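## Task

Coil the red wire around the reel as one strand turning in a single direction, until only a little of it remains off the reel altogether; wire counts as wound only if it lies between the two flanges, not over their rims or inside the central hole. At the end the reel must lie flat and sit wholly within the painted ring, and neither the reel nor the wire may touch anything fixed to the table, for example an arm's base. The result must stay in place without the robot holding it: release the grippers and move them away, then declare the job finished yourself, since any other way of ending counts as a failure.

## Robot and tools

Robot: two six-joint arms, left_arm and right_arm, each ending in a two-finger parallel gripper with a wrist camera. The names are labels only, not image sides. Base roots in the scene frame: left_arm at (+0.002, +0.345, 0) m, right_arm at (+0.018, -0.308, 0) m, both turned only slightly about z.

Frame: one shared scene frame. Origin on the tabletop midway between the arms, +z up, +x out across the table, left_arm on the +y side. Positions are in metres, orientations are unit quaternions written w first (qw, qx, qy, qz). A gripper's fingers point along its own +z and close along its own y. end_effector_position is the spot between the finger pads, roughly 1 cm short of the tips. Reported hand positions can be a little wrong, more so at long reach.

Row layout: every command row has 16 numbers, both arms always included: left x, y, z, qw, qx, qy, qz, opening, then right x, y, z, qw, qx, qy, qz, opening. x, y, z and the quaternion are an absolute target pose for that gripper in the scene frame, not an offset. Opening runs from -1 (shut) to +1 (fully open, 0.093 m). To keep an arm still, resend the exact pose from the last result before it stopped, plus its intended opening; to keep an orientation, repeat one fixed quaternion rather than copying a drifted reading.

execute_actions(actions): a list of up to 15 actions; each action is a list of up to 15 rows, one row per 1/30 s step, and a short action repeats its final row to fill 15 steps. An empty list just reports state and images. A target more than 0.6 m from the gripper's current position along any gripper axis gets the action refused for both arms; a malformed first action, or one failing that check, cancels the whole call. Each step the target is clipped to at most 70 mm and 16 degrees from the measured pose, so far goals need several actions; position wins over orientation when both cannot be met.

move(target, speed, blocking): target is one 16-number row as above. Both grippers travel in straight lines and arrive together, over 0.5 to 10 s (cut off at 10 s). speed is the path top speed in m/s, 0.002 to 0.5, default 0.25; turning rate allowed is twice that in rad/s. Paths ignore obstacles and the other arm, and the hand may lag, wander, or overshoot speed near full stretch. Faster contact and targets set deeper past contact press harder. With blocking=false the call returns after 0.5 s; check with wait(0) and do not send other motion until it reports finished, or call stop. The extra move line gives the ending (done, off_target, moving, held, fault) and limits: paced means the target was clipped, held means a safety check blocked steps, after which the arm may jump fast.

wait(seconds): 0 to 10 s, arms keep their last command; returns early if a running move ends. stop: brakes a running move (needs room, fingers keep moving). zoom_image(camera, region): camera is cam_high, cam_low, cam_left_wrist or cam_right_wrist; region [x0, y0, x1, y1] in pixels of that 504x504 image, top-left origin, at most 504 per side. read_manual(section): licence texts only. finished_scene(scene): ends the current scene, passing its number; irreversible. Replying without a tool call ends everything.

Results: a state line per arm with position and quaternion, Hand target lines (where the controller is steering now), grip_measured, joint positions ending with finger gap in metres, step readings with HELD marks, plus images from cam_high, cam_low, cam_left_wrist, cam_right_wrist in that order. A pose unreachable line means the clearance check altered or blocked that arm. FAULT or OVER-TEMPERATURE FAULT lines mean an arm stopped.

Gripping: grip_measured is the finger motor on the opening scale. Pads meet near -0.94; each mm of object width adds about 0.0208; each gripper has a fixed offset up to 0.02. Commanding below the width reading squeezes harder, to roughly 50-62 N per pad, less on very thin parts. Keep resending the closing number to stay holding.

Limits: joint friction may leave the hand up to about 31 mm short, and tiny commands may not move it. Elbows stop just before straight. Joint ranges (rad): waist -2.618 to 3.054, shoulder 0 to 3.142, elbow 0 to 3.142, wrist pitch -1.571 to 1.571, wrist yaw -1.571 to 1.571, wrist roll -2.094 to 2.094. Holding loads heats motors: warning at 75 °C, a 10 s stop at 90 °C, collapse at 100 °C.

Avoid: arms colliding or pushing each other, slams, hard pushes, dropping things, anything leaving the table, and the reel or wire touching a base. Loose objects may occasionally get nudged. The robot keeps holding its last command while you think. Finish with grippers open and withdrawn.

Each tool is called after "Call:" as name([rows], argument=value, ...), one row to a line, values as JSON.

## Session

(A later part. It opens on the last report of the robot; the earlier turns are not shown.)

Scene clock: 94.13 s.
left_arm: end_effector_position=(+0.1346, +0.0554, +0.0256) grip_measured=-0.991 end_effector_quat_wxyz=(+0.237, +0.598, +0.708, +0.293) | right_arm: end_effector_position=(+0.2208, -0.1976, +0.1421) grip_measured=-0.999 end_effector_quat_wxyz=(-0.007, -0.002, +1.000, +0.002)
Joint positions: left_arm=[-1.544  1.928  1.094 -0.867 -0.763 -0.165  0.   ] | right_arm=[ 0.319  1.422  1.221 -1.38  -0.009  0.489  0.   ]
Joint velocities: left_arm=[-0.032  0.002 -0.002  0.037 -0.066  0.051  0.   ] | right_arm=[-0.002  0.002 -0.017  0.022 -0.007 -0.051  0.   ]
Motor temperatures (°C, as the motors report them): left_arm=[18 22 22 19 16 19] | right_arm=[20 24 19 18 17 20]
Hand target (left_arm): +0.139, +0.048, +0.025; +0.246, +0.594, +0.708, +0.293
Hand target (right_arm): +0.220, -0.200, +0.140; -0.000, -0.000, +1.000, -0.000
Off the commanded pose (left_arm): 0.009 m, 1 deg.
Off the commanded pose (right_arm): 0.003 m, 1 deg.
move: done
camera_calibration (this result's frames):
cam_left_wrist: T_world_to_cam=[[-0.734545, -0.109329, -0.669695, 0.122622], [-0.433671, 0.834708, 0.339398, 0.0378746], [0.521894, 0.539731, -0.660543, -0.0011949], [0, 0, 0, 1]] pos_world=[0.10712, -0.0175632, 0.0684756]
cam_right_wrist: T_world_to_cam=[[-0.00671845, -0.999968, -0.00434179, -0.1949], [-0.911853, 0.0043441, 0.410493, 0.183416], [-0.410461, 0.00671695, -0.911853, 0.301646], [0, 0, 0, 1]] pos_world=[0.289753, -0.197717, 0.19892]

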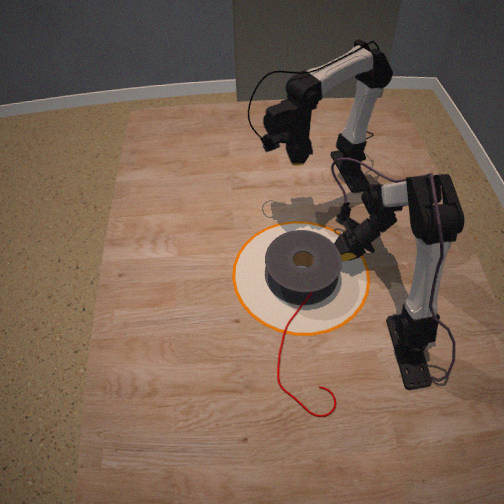

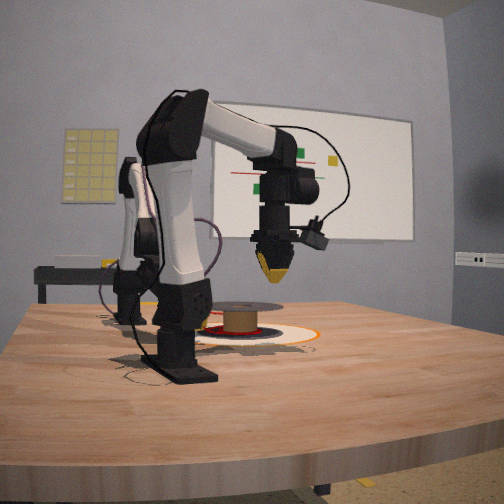

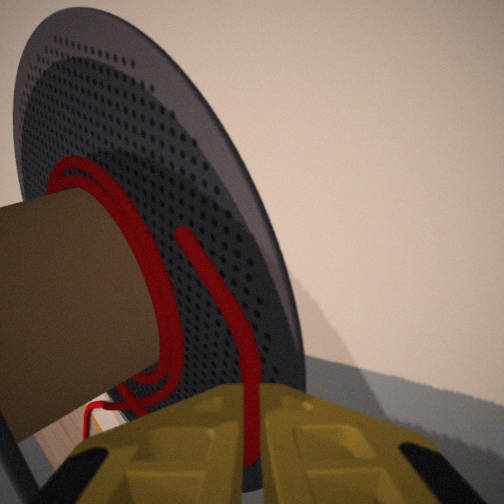

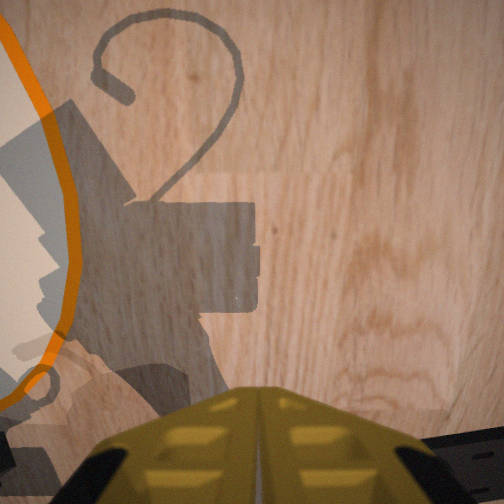

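Call:
move(target=[0.134,0.054,0.025,0.246,0.594,0.708,0.293,-0.68,0.22,-0.2,0.14,0,0,1,0,-1], speed=0.05)

Call:
move(target=[0.09,0.046,0.06,0.246,0.594,0.708,0.293,-0.68,0.22,-0.1,0.14,0,0,1,0,-1], speed=0.1)

Scene clock: 95.67 s.
left_arm: end_effector_position=(+0.1342, +0.0550, +0.0252) grip_measured=-0.682 end_effector_quat_wxyz=(+0.238, +0.595, +0.711, +0.290) | right_arm: end_effector_position=(+0.2208, -0.1976, +0.1421) grip_measured=-0.999 end_effector_quat_wxyz=(-0.007, -0.002, +1.000, +0.002)
Joint positions: left_arm=[-1.544  1.928  1.094 -0.865 -0.76  -0.175  0.012] | right_arm=[ 0.319  1.422  1.221 -1.38  -0.009  0.489  0.   ]
Joint velocities: left_arm=[ 0.002 -0.007  0.002 -0.007  0.007 -0.022 -0.001] | right_arm=[ 0.002  0.007 -0.007  0.022 -0.051 -0.022  0.   ]
Motor temperatures (°C, as the motors report them): left_arm=[18 23 22 19 16 19] | right_arm=[20 24 19 18 17 20]
Hand target (left_arm): +0.134, +0.054, +0.025; +0.246, +0.594, +0.708, +0.293
Hand target (right_arm): +0.220, -0.200, +0.140; -0.000, -0.000, +1.000, -0.000
Off the commanded pose (left_arm): 0.001 m, 1 deg.
Off the commanded pose (right_arm): 0.003 m, 1 deg.
move: done
camera_calibration (this result's frames):
cam_left_wrist: T_world_to_cam=[[-0.734832, -0.120391, -0.667479, 0.122648], [-0.43915, 0.834437, 0.332959, 0.039057], [0.516884, 0.537792, -0.666041, -0.00017077], [0, 0, 0, 1]] pos_world=[0.107366, -0.017733, 0.0687471]
cam_right_wrist: T_world_to_cam=[[-0.00671845, -0.999968, -0.00434179, -0.1949], [-0.911853, 0.0043441, 0.410493, 0.183416], [-0.410461, 0.00671695, -0.911853, 0.301646], [0, 0, 0, 1]] pos_world=[0.289753, -0.197717, 0.19892]

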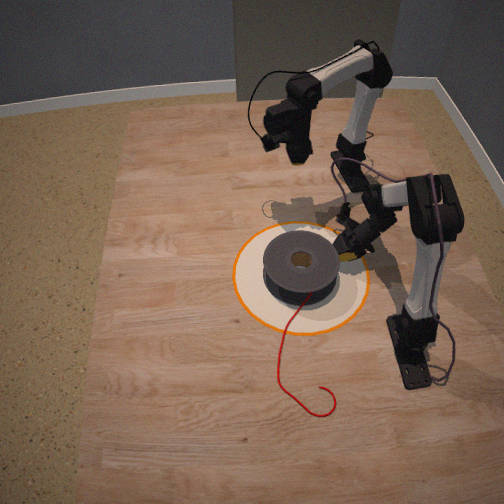

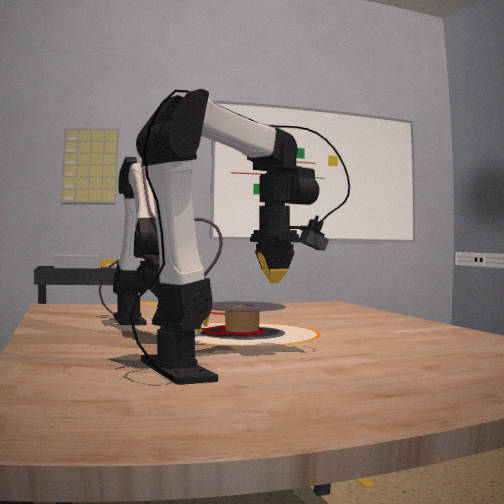

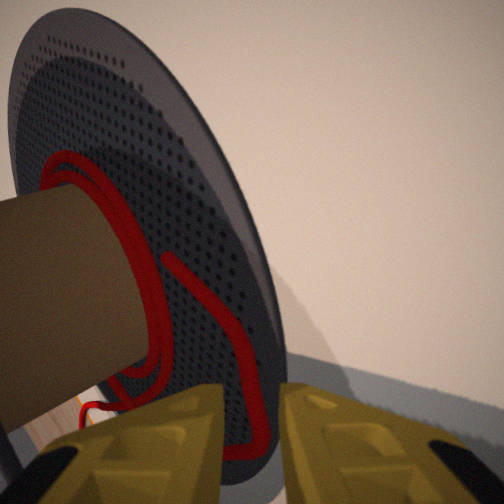

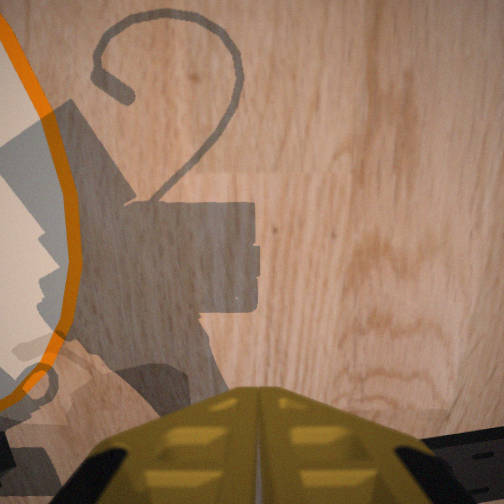

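Scene clock: 97.13 s.
left_arm: end_effector_position=(+0.0933, +0.0494, +0.0563) grip_measured=-0.682 end_effector_quat_wxyz=(+0.247, +0.593, +0.706, +0.298) | right_arm: end_effector_position=(+0.2147, -0.1071, +0.1380) grip_measured=-0.999 end_effector_quat_wxyz=(-0.007, +0.000, +1.000, -0.006)
Joint positions: left_arm=[-1.683  1.928  1.215 -1.118 -0.759 -0.362  0.012] | right_arm=[ 0.622  1.621  1.393 -1.362 -0.003  0.796  0.   ]
Joint velocities: left_arm=[-0.022 -0.022 -0.002  0.007 -0.007 -0.022 -0.   ] | right_arm=[-0.007 -0.007 -0.012  0.037 -0.022 -0.022  0.   ]
Motor temperatures (°C, as the motors report them): left_arm=[18 23 22 19 16 19] | right_arm=[20 24 20 18 17 20]
Hand target (left_arm): +0.090, +0.047, +0.060; +0.246, +0.593, +0.708, +0.294
Hand target (right_arm): +0.220, -0.101, +0.139; +0.002, -0.000, +1.000, -0.005
Off the commanded pose (left_arm): 0.006 m, 1 deg.
Off the commanded pose (right_arm): 0.009 m, 1 deg.
move: done
camera_calibration (this result's frames):
cam_left_wrist: T_world_to_cam=[[-0.718505, -0.114611, -0.686013, 0.111927], [-0.442471, 0.836322, 0.323705, 0.0162046], [0.536628, 0.536124, -0.651614, 0.0421514], [0, 0, 0, 1]] pos_world=[0.0649707, -0.0233226, 0.0990045]
cam_right_wrist: T_world_to_cam=[[-0.0111684, -0.999882, 0.0105831, -0.105582], [-0.911045, 0.0145374, 0.412051, 0.179922], [-0.412156, -0.0050397, -0.911099, 0.293806], [0, 0, 0, 1]] pos_world=[0.283832, -0.106705, 0.194667]

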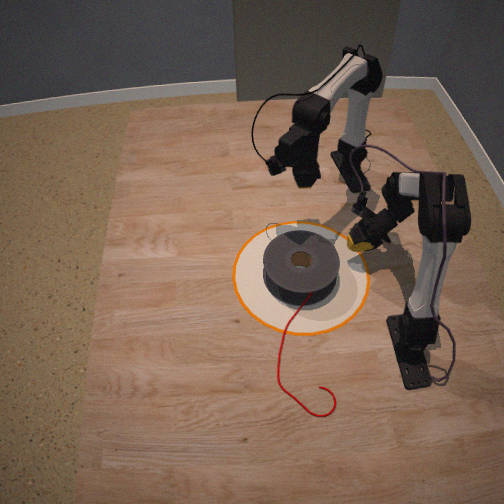

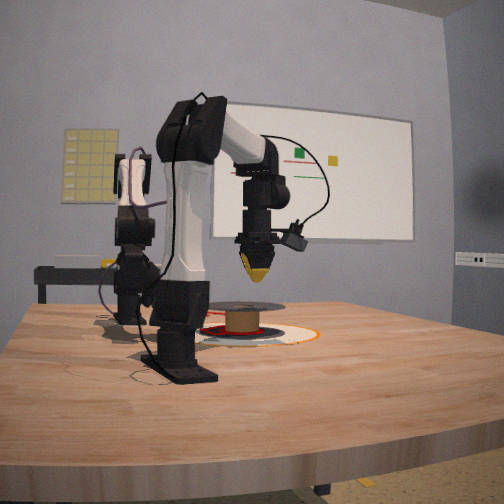

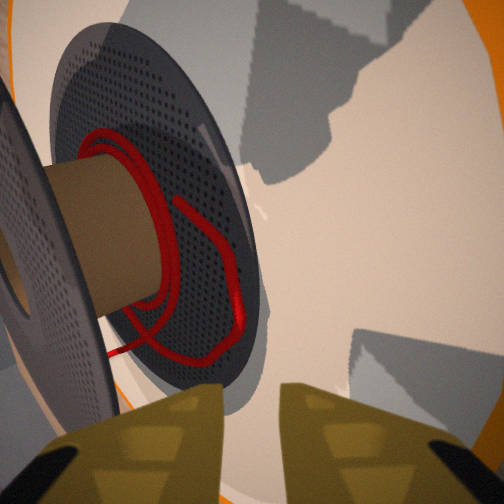

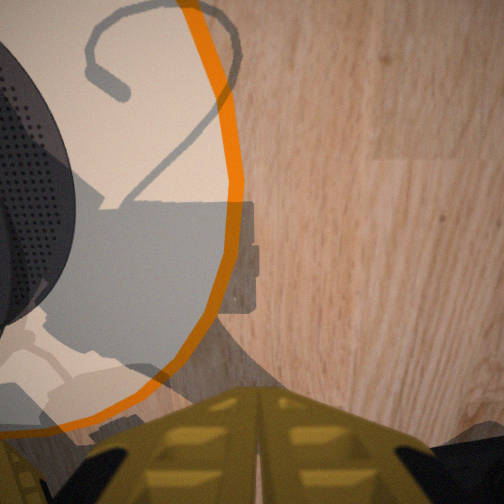

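Call:
move(target=[0.11,0.2,0.13,0,-0.087,0.996,0,-0.4,0.23,-0.04,0.13,0,0.259,0.966,0,-1], speed=0.4)

Call:
move(target=[0.237,0.417,0.06,0,-0.914,0.407,0,-0.4,0.242,0.08,0.11,0,0.462,0.887,0,-1], speed=0.4)

Scene clock: 114.77 s.
left_arm: end_effector_position=(+0.1154, +0.1917, +0.1293) grip_measured=-0.402 end_effector_quat_wxyz=(+0.008, -0.080, +0.997, -0.002) | right_arm: end_effector_position=(+0.2268, -0.0487, +0.1290) grip_measured=-0.999 end_effector_quat_wxyz=(-0.004, +0.261, +0.965, -0.007)
Joint positions: left_arm=[-0.971  1.243  1.035 -1.351 -0.011 -1.103  0.026] | right_arm=[ 0.719  1.817  1.585 -1.355 -0.002  1.42   0.   ]
Joint velocities: left_arm=[-0.002 -0.007  0.002 -0.051  0.022 -0.022 -0.001] | right_arm=[-0.002  0.012 -0.012 -0.007  0.022 -0.007  0.   ]
Motor temperatures (°C, as the motors report them): left_arm=[18 25 23 18 16 19] | right_arm=[20 23 21 18 17 20]
Hand target (left_arm): +0.110, +0.197, +0.129; -0.000, -0.086, +0.996, -0.002
Hand target (right_arm): +0.230, -0.041, +0.129; +0.002, +0.259, +0.966, -0.001
Off the commanded pose (left_arm): 0.010 m, 1 deg.
Off the commanded pose (right_arm): 0.009 m, 1 deg.
move: done
camera_calibration (this result's frames):
cam_left_wrist: T_world_to_cam=[[0.148864, -0.987898, 0.0435588, 0.167205], [-0.901484, -0.117476, 0.416564, 0.107137], [-0.406405, -0.101279, -0.908062, 0.26571], [0, 0, 0, 1]] pos_world=[0.179677, 0.204678, 0.189369]
cam_right_wrist: T_world_to_cam=[[-0.512052, -0.858826, 0.0148627, 0.0729813], [-0.783305, 0.473985, 0.402208, 0.188385], [-0.352471, 0.194309, -0.915428, 0.287677], [0, 0, 0, 1]] pos_world=[0.286331, -0.0825119, 0.186493]

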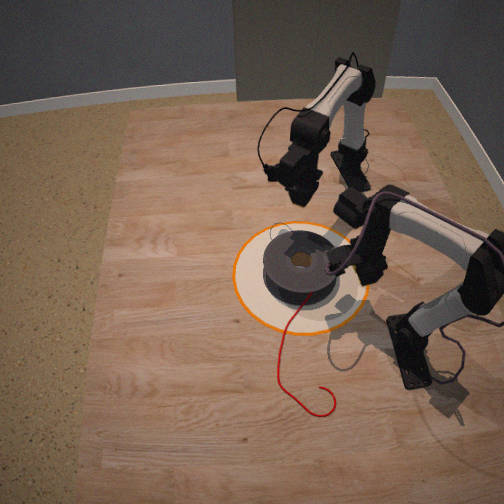

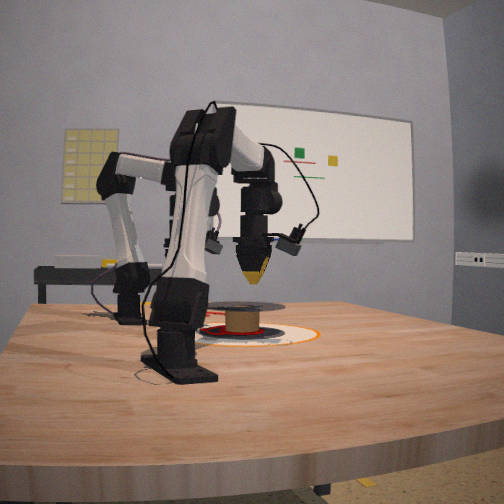

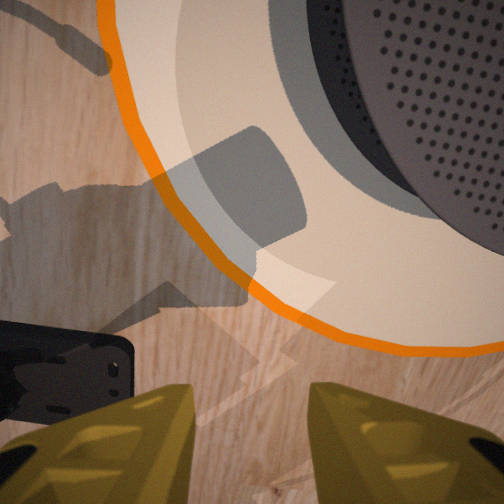

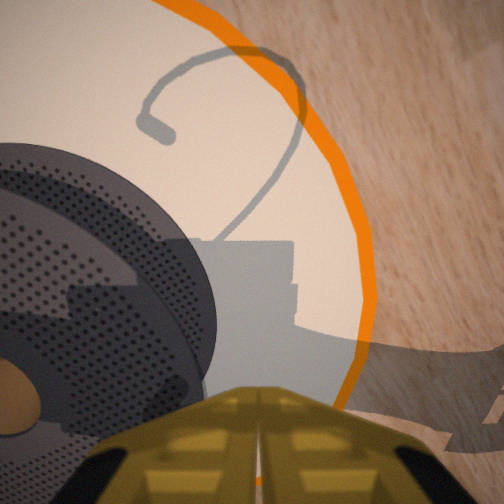

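Scene clock: 118.07 s.
left_arm: end_effector_position=(+0.2321, +0.4086, +0.0607) grip_measured=-0.402 end_effector_quat_wxyz=(+0.002, +0.911, -0.413, -0.003) | right_arm: end_effector_position=(+0.2445, +0.0777, +0.1101) grip_measured=-0.999 end_effector_quat_wxyz=(-0.001, +0.463, +0.886, +0.006)
Joint positions: left_arm=[ 0.244  1.492  0.956 -1.043 -0.001 -2.018  0.026] | right_arm=[ 0.866  2.297  2.223 -1.484 -0.002  2.003  0.   ]
Joint velocities: left_arm=[-0.007  0.012 -0.002  0.037 -0.037  0.007 -0.001] | right_arm=[-0.007  0.007  0.002 -0.081 -0.037  0.066  0.   ]
Motor temperatures (°C, as the motors report them): left_arm=[18 24 23 18 16 19] | right_arm=[20 24 21 18 17 20]
Hand target (left_arm): +0.241, +0.411, +0.061; +0.001, +0.913, -0.407, +0.006
Hand target (right_arm): +0.242, +0.079, +0.108; +0.003, +0.462, +0.887, -0.001
Off the commanded pose (left_arm): 0.010 m, 1 deg.
Off the commanded pose (right_arm): 0.003 m, 1 deg.
move: done
camera_calibration (this result's frames):
cam_left_wrist: T_world_to_cam=[[0.758186, 0.651325, 0.030506, -0.443402], [0.579221, -0.694261, 0.427205, 0.157753], [0.299428, -0.306231, -0.90364, 0.19252], [0, 0, 0, 1]] pos_world=[0.187162, 0.457276, 0.120102]
cam_right_wrist: T_world_to_cam=[[-0.826709, -0.562514, -0.0114056, 0.247688], [-0.518227, 0.753414, 0.404732, 0.063202], [-0.219075, 0.340507, -0.914364, 0.207957], [0, 0, 0, 1]] pos_world=[0.283077, 0.0208998, 0.167394]

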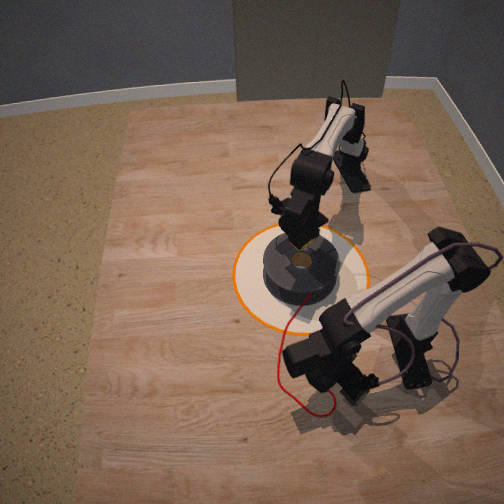

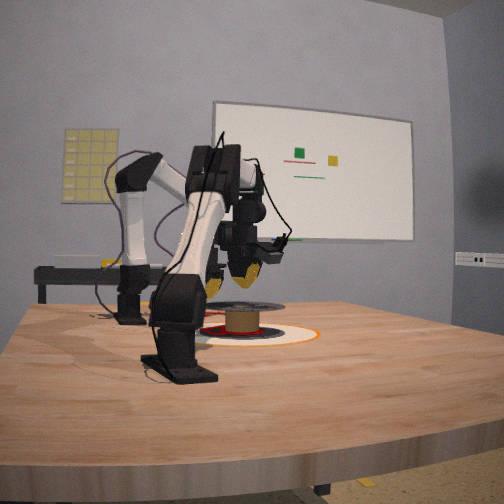

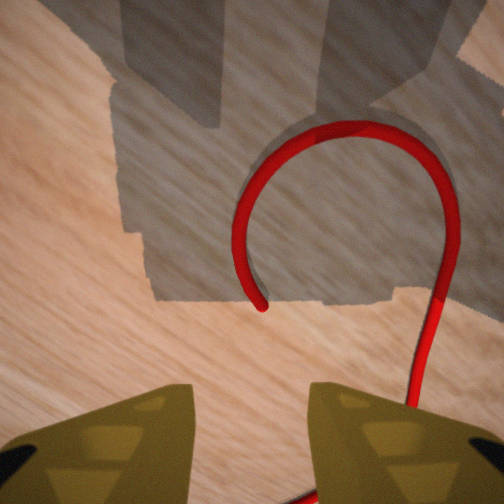

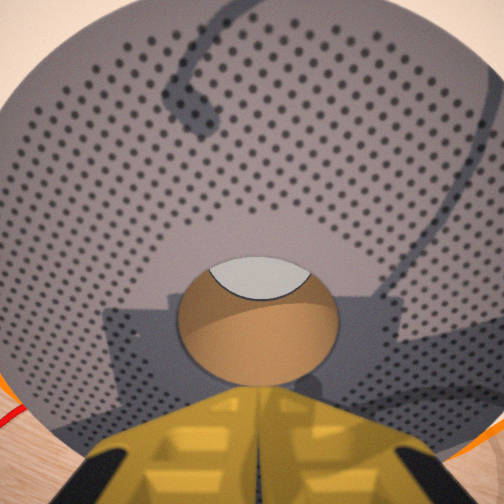

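Call:
move(target=[0.232,0.409,0.008,0,-0.914,0.407,0,-0.4,0.244,0.079,0.062,0,0.462,0.887,0,-1], speed=0.08)

Scene clock: 120.60 s.
left_arm: end_effector_position=(+0.2338, +0.4091, +0.0155) grip_measured=-0.402 end_effector_quat_wxyz=(-0.004, +0.912, -0.410, +0.005) | right_arm: end_effector_position=(+0.2451, +0.0787, +0.0663) grip_measured=-0.999 end_effector_quat_wxyz=(-0.001, +0.464, +0.886, +0.001)
Joint positions: left_arm=[ 0.244  1.552  0.818 -0.824 -0.001 -2.025  0.026] | right_arm=[ 0.866  2.297  2.048 -1.32  -0.002  2.004  0.   ]
Joint velocities: left_arm=[ 0.002 -0.022  0.007 -0.066 -0.022  0.051 -0.001] | right_arm=[ 0.002 -0.007  0.002  0.066  0.051  0.037  0.   ]
Motor temperatures (°C, as the motors report them): left_arm=[18 24 23 18 16 19] | right_arm=[20 25 21 18 17 20]
Hand target (left_arm): +0.232, +0.409, +0.009; -0.000, +0.913, -0.407, +0.000
Hand target (right_arm): +0.244, +0.078, +0.062; -0.000, +0.462, +0.887, -0.000
Off the commanded pose (left_arm): 0.008 m, 1 deg.
Off the commanded pose (right_arm): 0.004 m, 0 deg.
move: done
camera_calibration (this result's frames):
cam_left_wrist: T_world_to_cam=[[0.752888, 0.656289, 0.0494513, -0.44473], [0.575264, -0.692714, 0.434992, 0.176582], [0.319736, -0.299053, -0.899075, 0.143516], [0, 0, 0, 1]] pos_world=[0.187363, 0.457111, 0.0742128]
cam_right_wrist: T_world_to_cam=[[-0.827386, -0.561626, -0.0027835, 0.247743], [-0.515413, 0.757318, 0.401023, 0.0797371], [-0.223117, 0.333236, -0.916064, 0.169376], [0, 0, 0, 1]] pos_world=[0.283867, 0.0223102, 0.123873]

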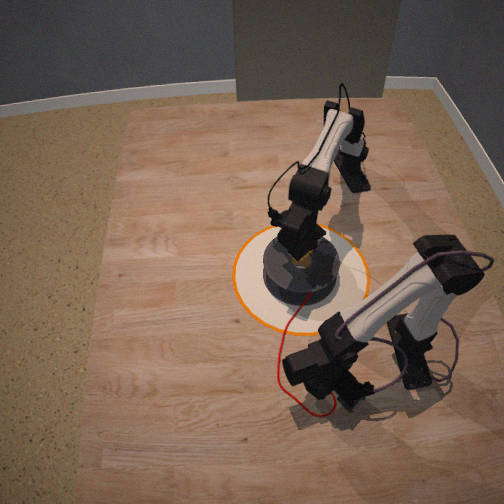

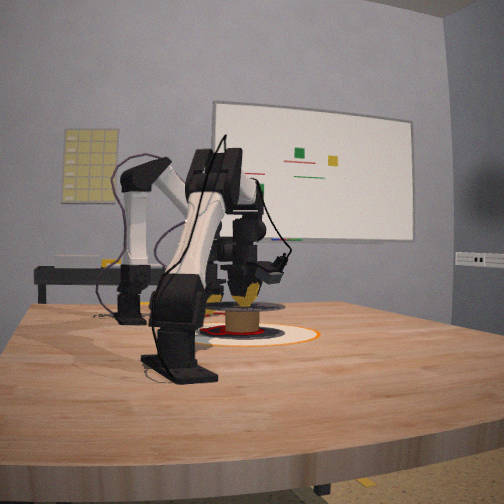

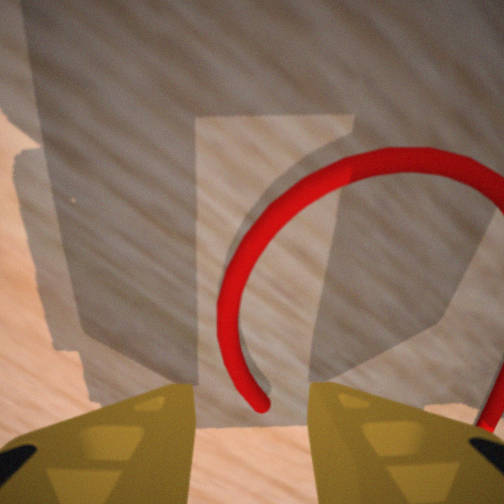

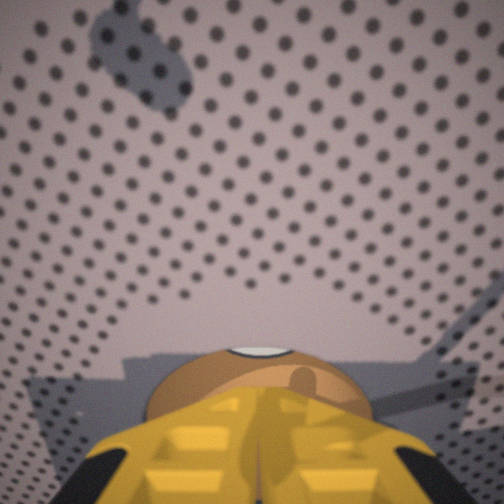

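Call:
move(target=[0.235,0.408,-0.002,0,-0.914,0.407,0,-0.4,0.244,0.079,0.054,0,0.462,0.887,0,-1], speed=0.04)

Scene clock: 121.93 s.
left_arm: end_effector_position=(+0.2372, +0.4101, +0.0099) grip_measured=-0.402 end_effector_quat_wxyz=(-0.006, +0.913, -0.407, +0.007) | right_arm: end_effector_position=(+0.2454, +0.0792, +0.0604) grip_measured=-0.999 end_effector_quat_wxyz=(-0.001, +0.464, +0.886, +0.003)
Joint positions: left_arm=[ 0.244  1.573  0.813 -0.793 -0.001 -2.031  0.026] | right_arm=[ 0.866  2.297  2.025 -1.293 -0.002  2.004  0.   ]
Joint velocities: left_arm=[-0.007 -0.022 -0.002 -0.081 -0.081 -0.066 -0.   ] | right_arm=[-0.002  0.002  0.007 -0.022 -0.022  0.022  0.   ]
Motor temperatures (°C, as the motors report them): left_arm=[18 24 23 18 16 19] | right_arm=[20 25 21 18 17 20]
Hand target (left_arm): +0.234, +0.408, -0.001; +0.000, +0.914, -0.407, -0.000
Hand target (right_arm): +0.244, +0.079, +0.054; +0.000, +0.462, +0.887, -0.000
Off the commanded pose (left_arm): 0.012 m, 1 deg.
Off the commanded pose (right_arm): 0.007 m, 0 deg.
move: off_target (left_arm)
camera_calibration (this result's frames):
cam_left_wrist: T_world_to_cam=[[0.74862, 0.660806, 0.0538763, -0.448503], [0.577387, -0.689737, 0.436907, 0.175969], [0.325871, -0.29597, -0.897892, 0.134973], [0, 0, 0, 1]] pos_world=[0.190173, 0.457694, 0.0684731]
cam_right_wrist: T_world_to_cam=[[-0.82738, -0.561615, -0.00554016, 0.248449], [-0.516034, 0.756261, 0.402217, 0.0820493], [-0.221702, 0.335646, -0.915527, 0.163237], [0, 0, 0, 1]] pos_world=[0.284092, 0.0226922, 0.117823]

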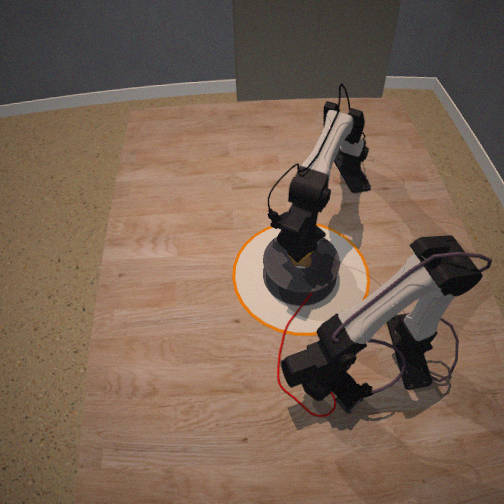

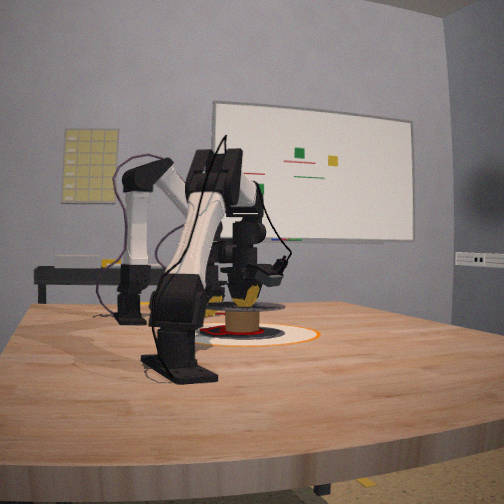

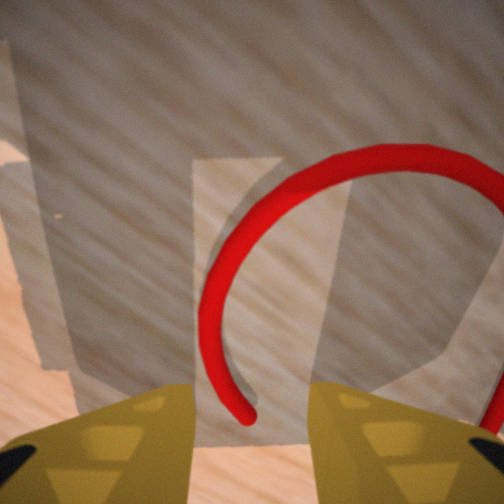

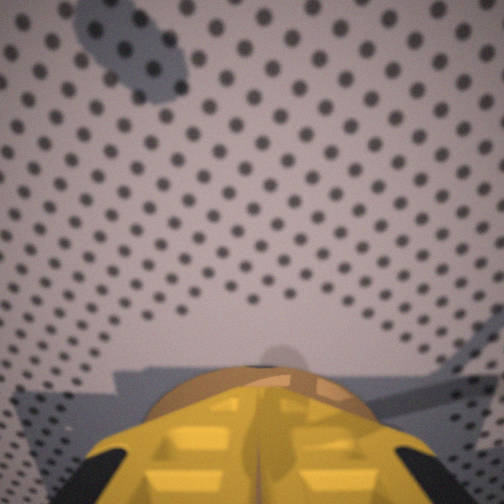

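Call:
move(target=[0.222,0.416,0.006,0,-0.914,0.407,0,-0.4,0.244,0.079,0.054,0,0.462,0.887,0,-1], speed=0.04)

Scene clock: 123.50 s.
left_arm: end_effector_position=(+0.2358, +0.4113, +0.0100) grip_measured=-0.402 end_effector_quat_wxyz=(+0.003, +0.913, -0.409, +0.018) | right_arm: end_effector_position=(+0.2458, +0.0798, +0.0604) grip_measured=-0.999 end_effector_quat_wxyz=(-0.001, +0.464, +0.886, +0.004)
Joint positions: left_arm=[ 0.27   1.563  0.804 -0.787  0.028 -2.002  0.026] | right_arm=[ 0.866  2.297  2.025 -1.29  -0.002  2.004  0.   ]
Joint velocities: left_arm=[ 0.007 -0.012  0.007 -0.037 -0.081 -0.037  0.   ] | right_arm=[-0.012  0.007 -0.017 -0.051 -0.022 -0.051  0.   ]
Motor temperatures (°C, as the motors report them): left_arm=[18 24 23 19 16 19] | right_arm=[20 26 21 18 17 20]
Hand target (left_arm): +0.222, +0.416, +0.006; +0.000, +0.913, -0.407, -0.000
Hand target (right_arm): +0.244, +0.079, +0.054; +0.000, +0.462, +0.887, -0.000
Off the commanded pose (left_arm): 0.015 m, 2 deg.
Off the commanded pose (right_arm): 0.007 m, 1 deg.
move: off_target (left_arm)
camera_calibration (this result's frames):
cam_left_wrist: T_world_to_cam=[[0.750058, 0.659635, 0.0478964, -0.448094], [0.568817, -0.680348, 0.462141, 0.175498], [0.337431, -0.319388, -0.885512, 0.142658], [0, 0, 0, 1]] pos_world=[0.188133, 0.460542, 0.0666827]
cam_right_wrist: T_world_to_cam=[[-0.827371, -0.5616, -0.00795219, 0.249176], [-0.516578, 0.755333, 0.403259, 0.0819394], [-0.220464, 0.337753, -0.915051, 0.162625], [0, 0, 0, 1]] pos_world=[0.284342, 0.0231181, 0.117749]

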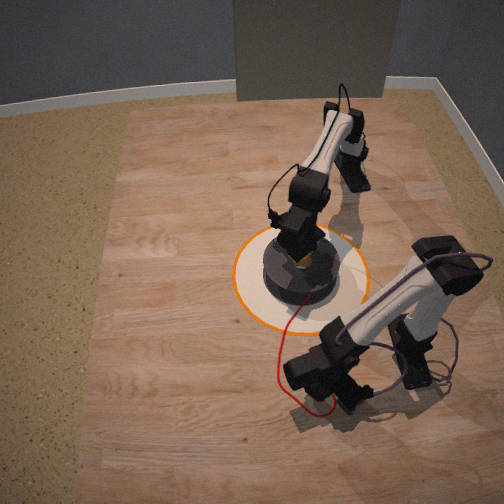

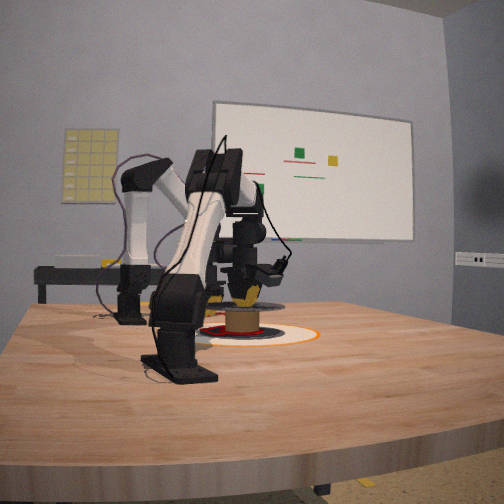

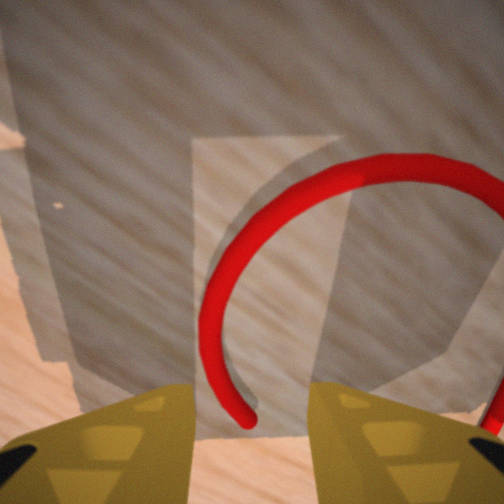

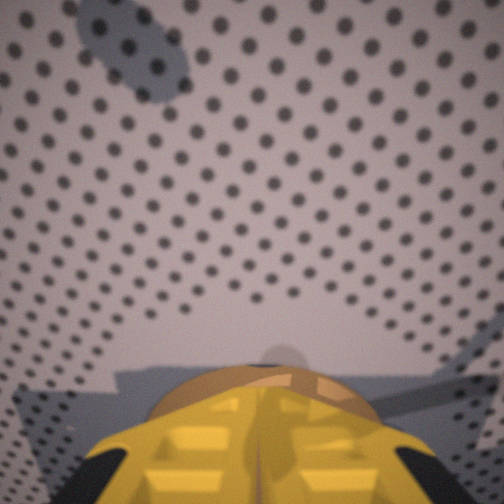

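Call:
move(target=[0.220,0.418,0.022,0,-0.914,0.407,0,-0.4,0.244,0.079,0.058,0,0.462,0.887,0,-1], speed=0.04)

Call:
move(target=[0.220,0.420,0.002,0,-0.914,0.407,0,-0.4,0.244,0.079,0.058,0,0.462,0.887,0,-1], speed=0.04)

Scene clock: 124.80 s.
left_arm: end_effector_position=(+0.2222, +0.4146, +0.0158) grip_measured=-0.402 end_effector_quat_wxyz=(+0.008, +0.913, -0.408, +0.001) | right_arm: end_effector_position=(+0.2458, +0.0798, +0.0604) grip_measured=-0.999 end_effector_quat_wxyz=(-0.001, +0.464, +0.886, +0.004)
Joint positions: left_arm=[ 0.29   1.536  0.804 -0.848  0.012 -1.985  0.026] | right_arm=[ 0.866  2.297  2.025 -1.29  -0.002  2.004  0.   ]
Joint velocities: left_arm=[ 0.007 -0.002 -0.007 -0.066 -0.051 -0.066  0.001] | right_arm=[ 0.002 -0.007 -0.007  0.022  0.007  0.022  0.   ]
Motor temperatures (°C, as the motors report them): left_arm=[18 24 23 19 16 19] | right_arm=[20 26 21 18 17 20]
Hand target (left_arm): +0.220, +0.418, +0.022; -0.000, +0.914, -0.406, +0.000
Hand target (right_arm): +0.244, +0.079, +0.058; +0.000, +0.462, +0.887, -0.000
Off the commanded pose (left_arm): 0.007 m, 1 deg.
Off the commanded pose (right_arm): 0.003 m, 1 deg.
move: done
camera_calibration (this result's frames):
cam_left_wrist: T_world_to_cam=[[0.750283, 0.660686, 0.0238641, -0.44045], [0.586323, -0.681645, 0.437705, 0.179819], [0.305452, -0.31441, -0.898802, 0.158678], [0, 0, 0, 1]] pos_world=[0.176561, 0.463462, 0.074424]
cam_right_wrist: T_world_to_cam=[[-0.827371, -0.5616, -0.00795219, 0.249176], [-0.516578, 0.755333, 0.403259, 0.0819394], [-0.220464, 0.337753, -0.915051, 0.162625], [0, 0, 0, 1]] pos_world=[0.284342, 0.0231181, 0.117749]

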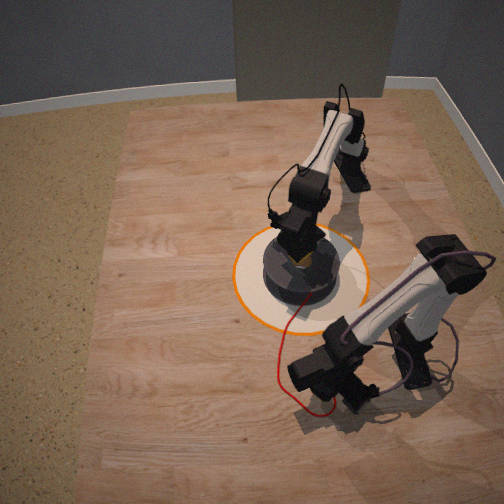

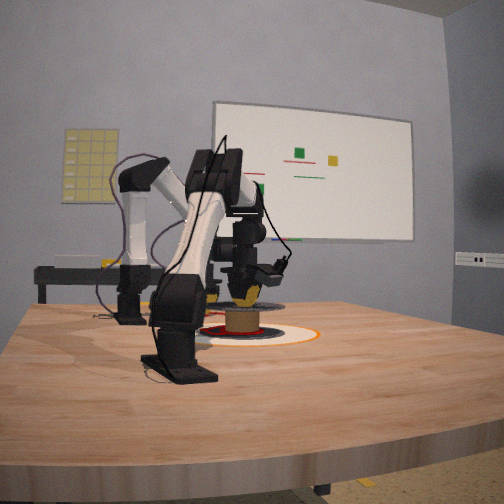

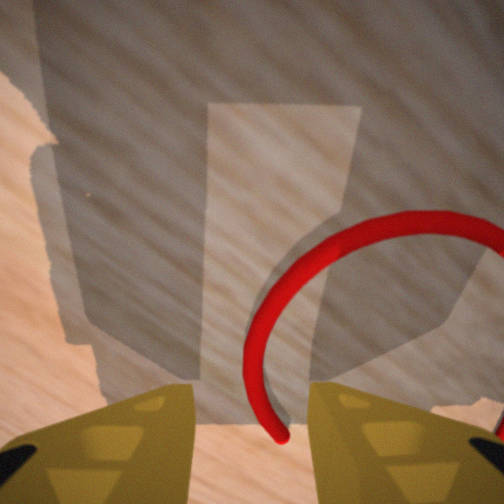

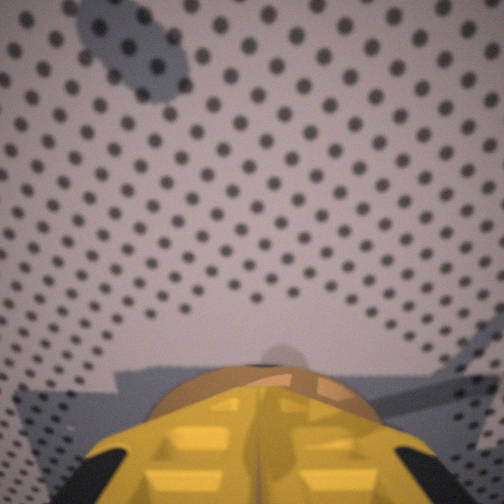

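Scene clock: 125.50 s.
left_arm: end_effector_position=(+0.2216, +0.4161, +0.0100) grip_measured=-0.402 end_effector_quat_wxyz=(+0.003, +0.913, -0.408, +0.005) | right_arm: end_effector_position=(+0.2458, +0.0798, +0.0604) grip_measured=-0.999 end_effector_quat_wxyz=(-0.001, +0.464, +0.886, +0.004)
Joint positions: left_arm=[ 0.296  1.536  0.777 -0.809  0.011 -1.977  0.026] | right_arm=[ 0.866  2.297  2.025 -1.29  -0.002  2.004  0.   ]
Joint velocities: left_arm=[-0.007  0.002  0.002  0.051  0.007  0.051 -0.001] | right_arm=[ 0.027  0.012 -0.012 -0.037  0.007 -0.051  0.   ]
Motor temperatures (°C, as the motors report them): left_arm=[18 24 23 19 16 19] | right_arm=[20 27 21 18 17 20]
Hand target (left_arm): +0.220, +0.420, +0.002; -0.000, +0.914, -0.407, -0.000
Hand target (right_arm): +0.244, +0.079, +0.058; +0.000, +0.462, +0.887, -0.000
Off the commanded pose (left_arm): 0.009 m, 1 deg.
Off the commanded pose (right_arm): 0.003 m, 1 deg.
move: done
camera_calibration (this result's frames):
cam_left_wrist: T_world_to_cam=[[0.750687, 0.659686, 0.035819, -0.440602], [0.580352, -0.684376, 0.441385, 0.186192], [0.315689, -0.310554, -0.896603, 0.150221], [0, 0, 0, 1]] pos_world=[0.175274, 0.464736, 0.0682887]
cam_right_wrist: T_world_to_cam=[[-0.827371, -0.5616, -0.00795219, 0.249176], [-0.516578, 0.755333, 0.403259, 0.0819394], [-0.220464, 0.337753, -0.915051, 0.162625], [0, 0, 0, 1]] pos_world=[0.284342, 0.0231181, 0.117749]

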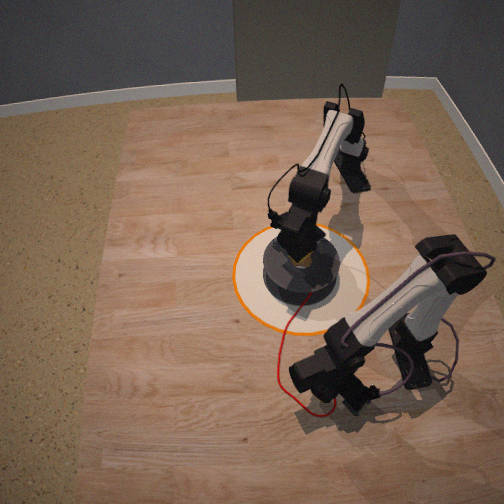

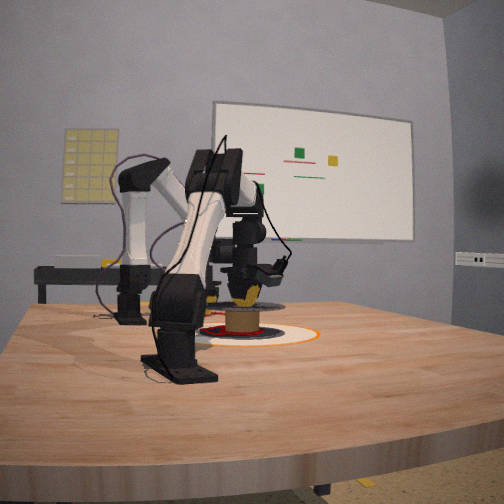

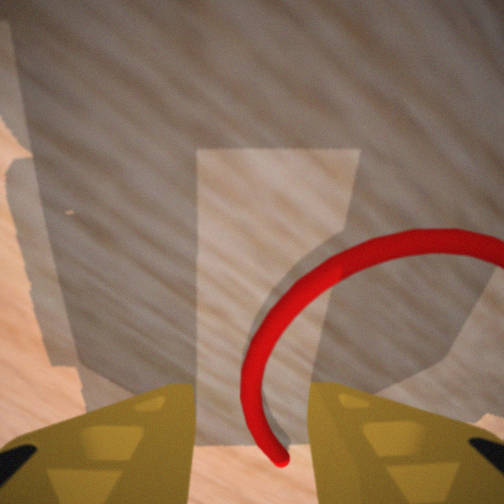

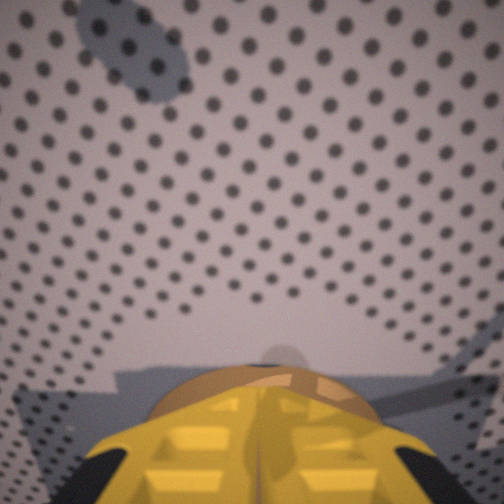

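Call:
move(target=[0.221,0.417,0.004,0,-0.914,0.407,0,-1,0.245,0.0795,0.060,0,0.462,0.887,0,-0.7], speed=0.04)

Scene clock: 126.63 s.
left_arm: end_effector_position=(+0.2218, +0.4162, +0.0100) grip_measured=-0.991 end_effector_quat_wxyz=(+0.003, +0.913, -0.408, +0.005) | right_arm: end_effector_position=(+0.2458, +0.0798, +0.0604) grip_measured=-0.703 end_effector_quat_wxyz=(-0.001, +0.464, +0.886, +0.004)
Joint positions: left_arm=[ 0.296  1.536  0.777 -0.808  0.011 -1.978  0.   ] | right_arm=[ 0.866  2.297  2.025 -1.29  -0.002  2.004  0.011]
Joint velocities: left_arm=[-0.002  0.007  0.027 -0.007 -0.007  0.022  0.   ] | right_arm=[-0.002 -0.007  0.002  0.007 -0.007 -0.081  0.001]
Motor temperatures (°C, as the motors report them): left_arm=[18 24 23 19 16 19] | right_arm=[20 27 21 18 17 20]
Hand target (left_arm): +0.221, +0.417, +0.004; +0.000, +0.913, -0.407, -0.000
Hand target (right_arm): +0.245, +0.079, +0.060; -0.000, +0.462, +0.887, +0.000
Off the commanded pose (left_arm): 0.006 m, 1 deg.
Off the commanded pose (right_arm): 0.001 m, 1 deg.
move: done
camera_calibration (this result's frames):
cam_left_wrist: T_world_to_cam=[[0.749654, 0.660822, 0.0365036, -0.441023], [0.581083, -0.683592, 0.441638, 0.185639], [0.316798, -0.309864, -0.896451, 0.14965], [0, 0, 0, 1]] pos_world=[0.175334, 0.46471, 0.0682677]
cam_right_wrist: T_world_to_cam=[[-0.827371, -0.5616, -0.00795219, 0.249176], [-0.516578, 0.755333, 0.403259, 0.0819394], [-0.220464, 0.337753, -0.915051, 0.162625], [0, 0, 0, 1]] pos_world=[0.284342, 0.0231181, 0.117749]

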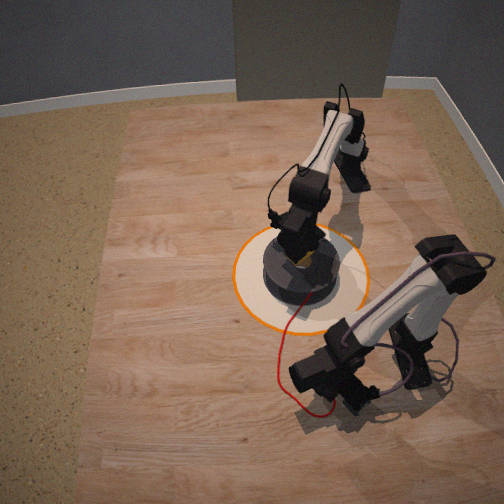

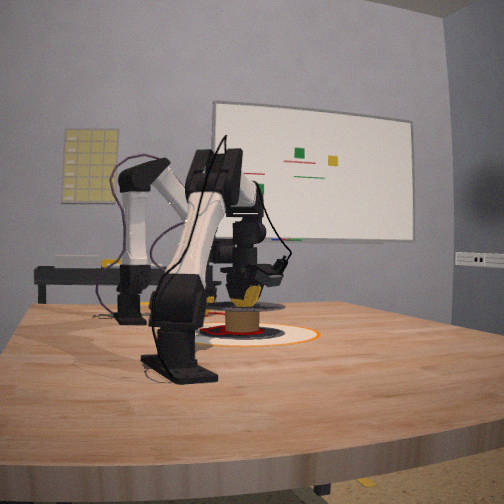

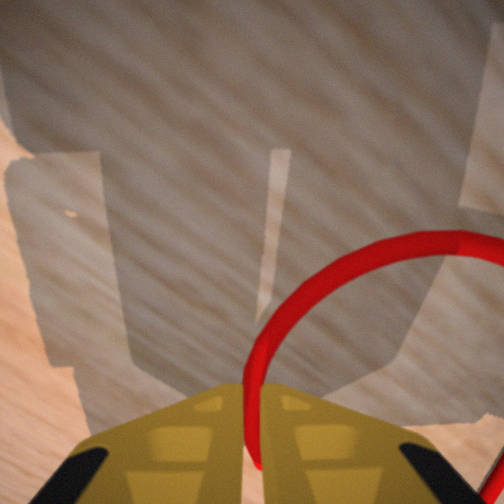

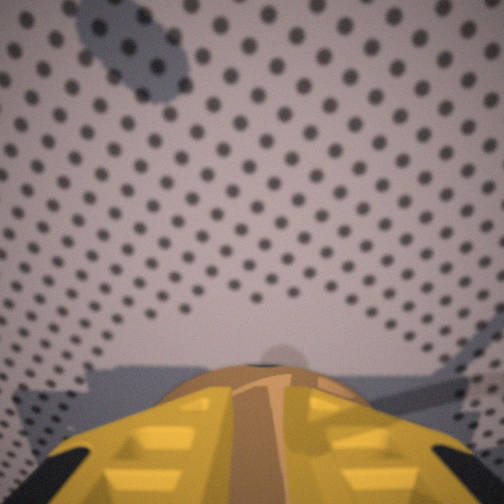

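Call:
move(target=[0.20,0.48,0.05,0,-0.423,0.906,0,-1,0.245,0.0795,0.060,0,0.462,0.887,0,-0.5], speed=0.15)

Scene clock: 132.60 s.
left_arm: end_effector_position=(+0.2001, +0.4741, +0.0385) grip_measured=-0.991 end_effector_quat_wxyz=(-0.014, -0.423, +0.906, -0.007) | right_arm: end_effector_position=(+0.2456, +0.0798, +0.0604) grip_measured=-0.504 end_effector_quat_wxyz=(-0.001, +0.464, +0.886, +0.004)
Joint positions: left_arm=[ 0.559  1.536  0.903 -0.968  0.01  -0.287  0.   ] | right_arm=[ 0.866  2.297  2.025 -1.29  -0.003  2.004  0.021]
Joint velocities: left_arm=[-0.032 -0.007  0.012  0.066  0.007 -0.022  0.   ] | right_arm=[-0.022  0.002  0.007 -0.007  0.007 -0.037  0.   ]
Motor temperatures (°C, as the motors report them): left_arm=[18 24 23 18 16 19] | right_arm=[20 29 21 18 17 20]
Hand target (left_arm): +0.202, +0.480, +0.050; +0.001, -0.423, +0.906, -0.000
Hand target (right_arm): +0.245, +0.080, +0.060; -0.000, +0.462, +0.887, +0.000
Off the commanded pose (left_arm): 0.013 m, 2 deg.
Off the commanded pose (right_arm): 0.001 m, 1 deg.
move: off_target (left_arm)
camera_calibration (this result's frames):
cam_left_wrist: T_world_to_cam=[[0.760929, -0.647683, 0.0386454, 0.153907], [-0.589113, -0.664702, 0.459475, 0.449766], [-0.271907, -0.372394, -0.88735, 0.347133], [0, 0, 0, 1]] pos_world=[0.242238, 0.527914, 0.095424]
cam_right_wrist: T_world_to_cam=[[-0.827372, -0.561602, -0.00762488, 0.249101], [-0.516318, 0.755174, 0.403891, 0.0817435], [-0.221068, 0.338105, -0.914775, 0.162683], [0, 0, 0, 1]] pos_world=[0.284269, 0.0231613, 0.117702]

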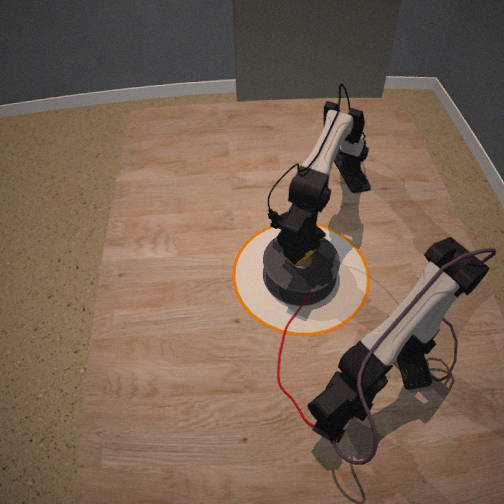

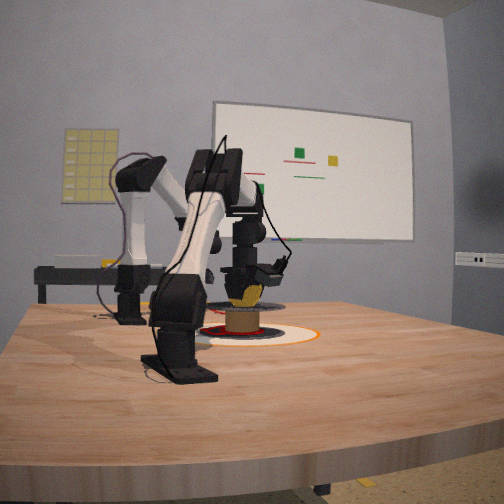

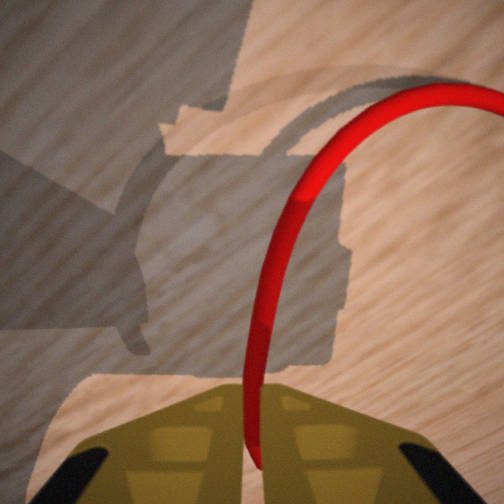

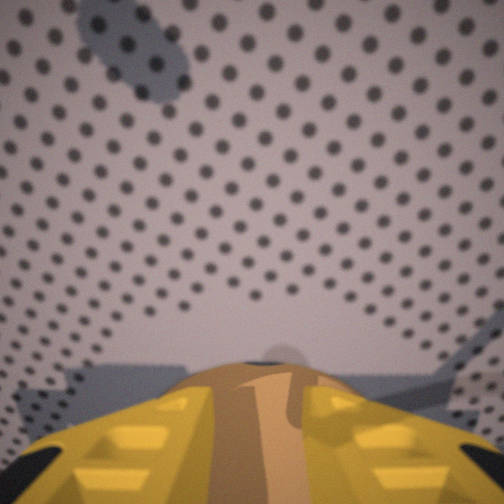

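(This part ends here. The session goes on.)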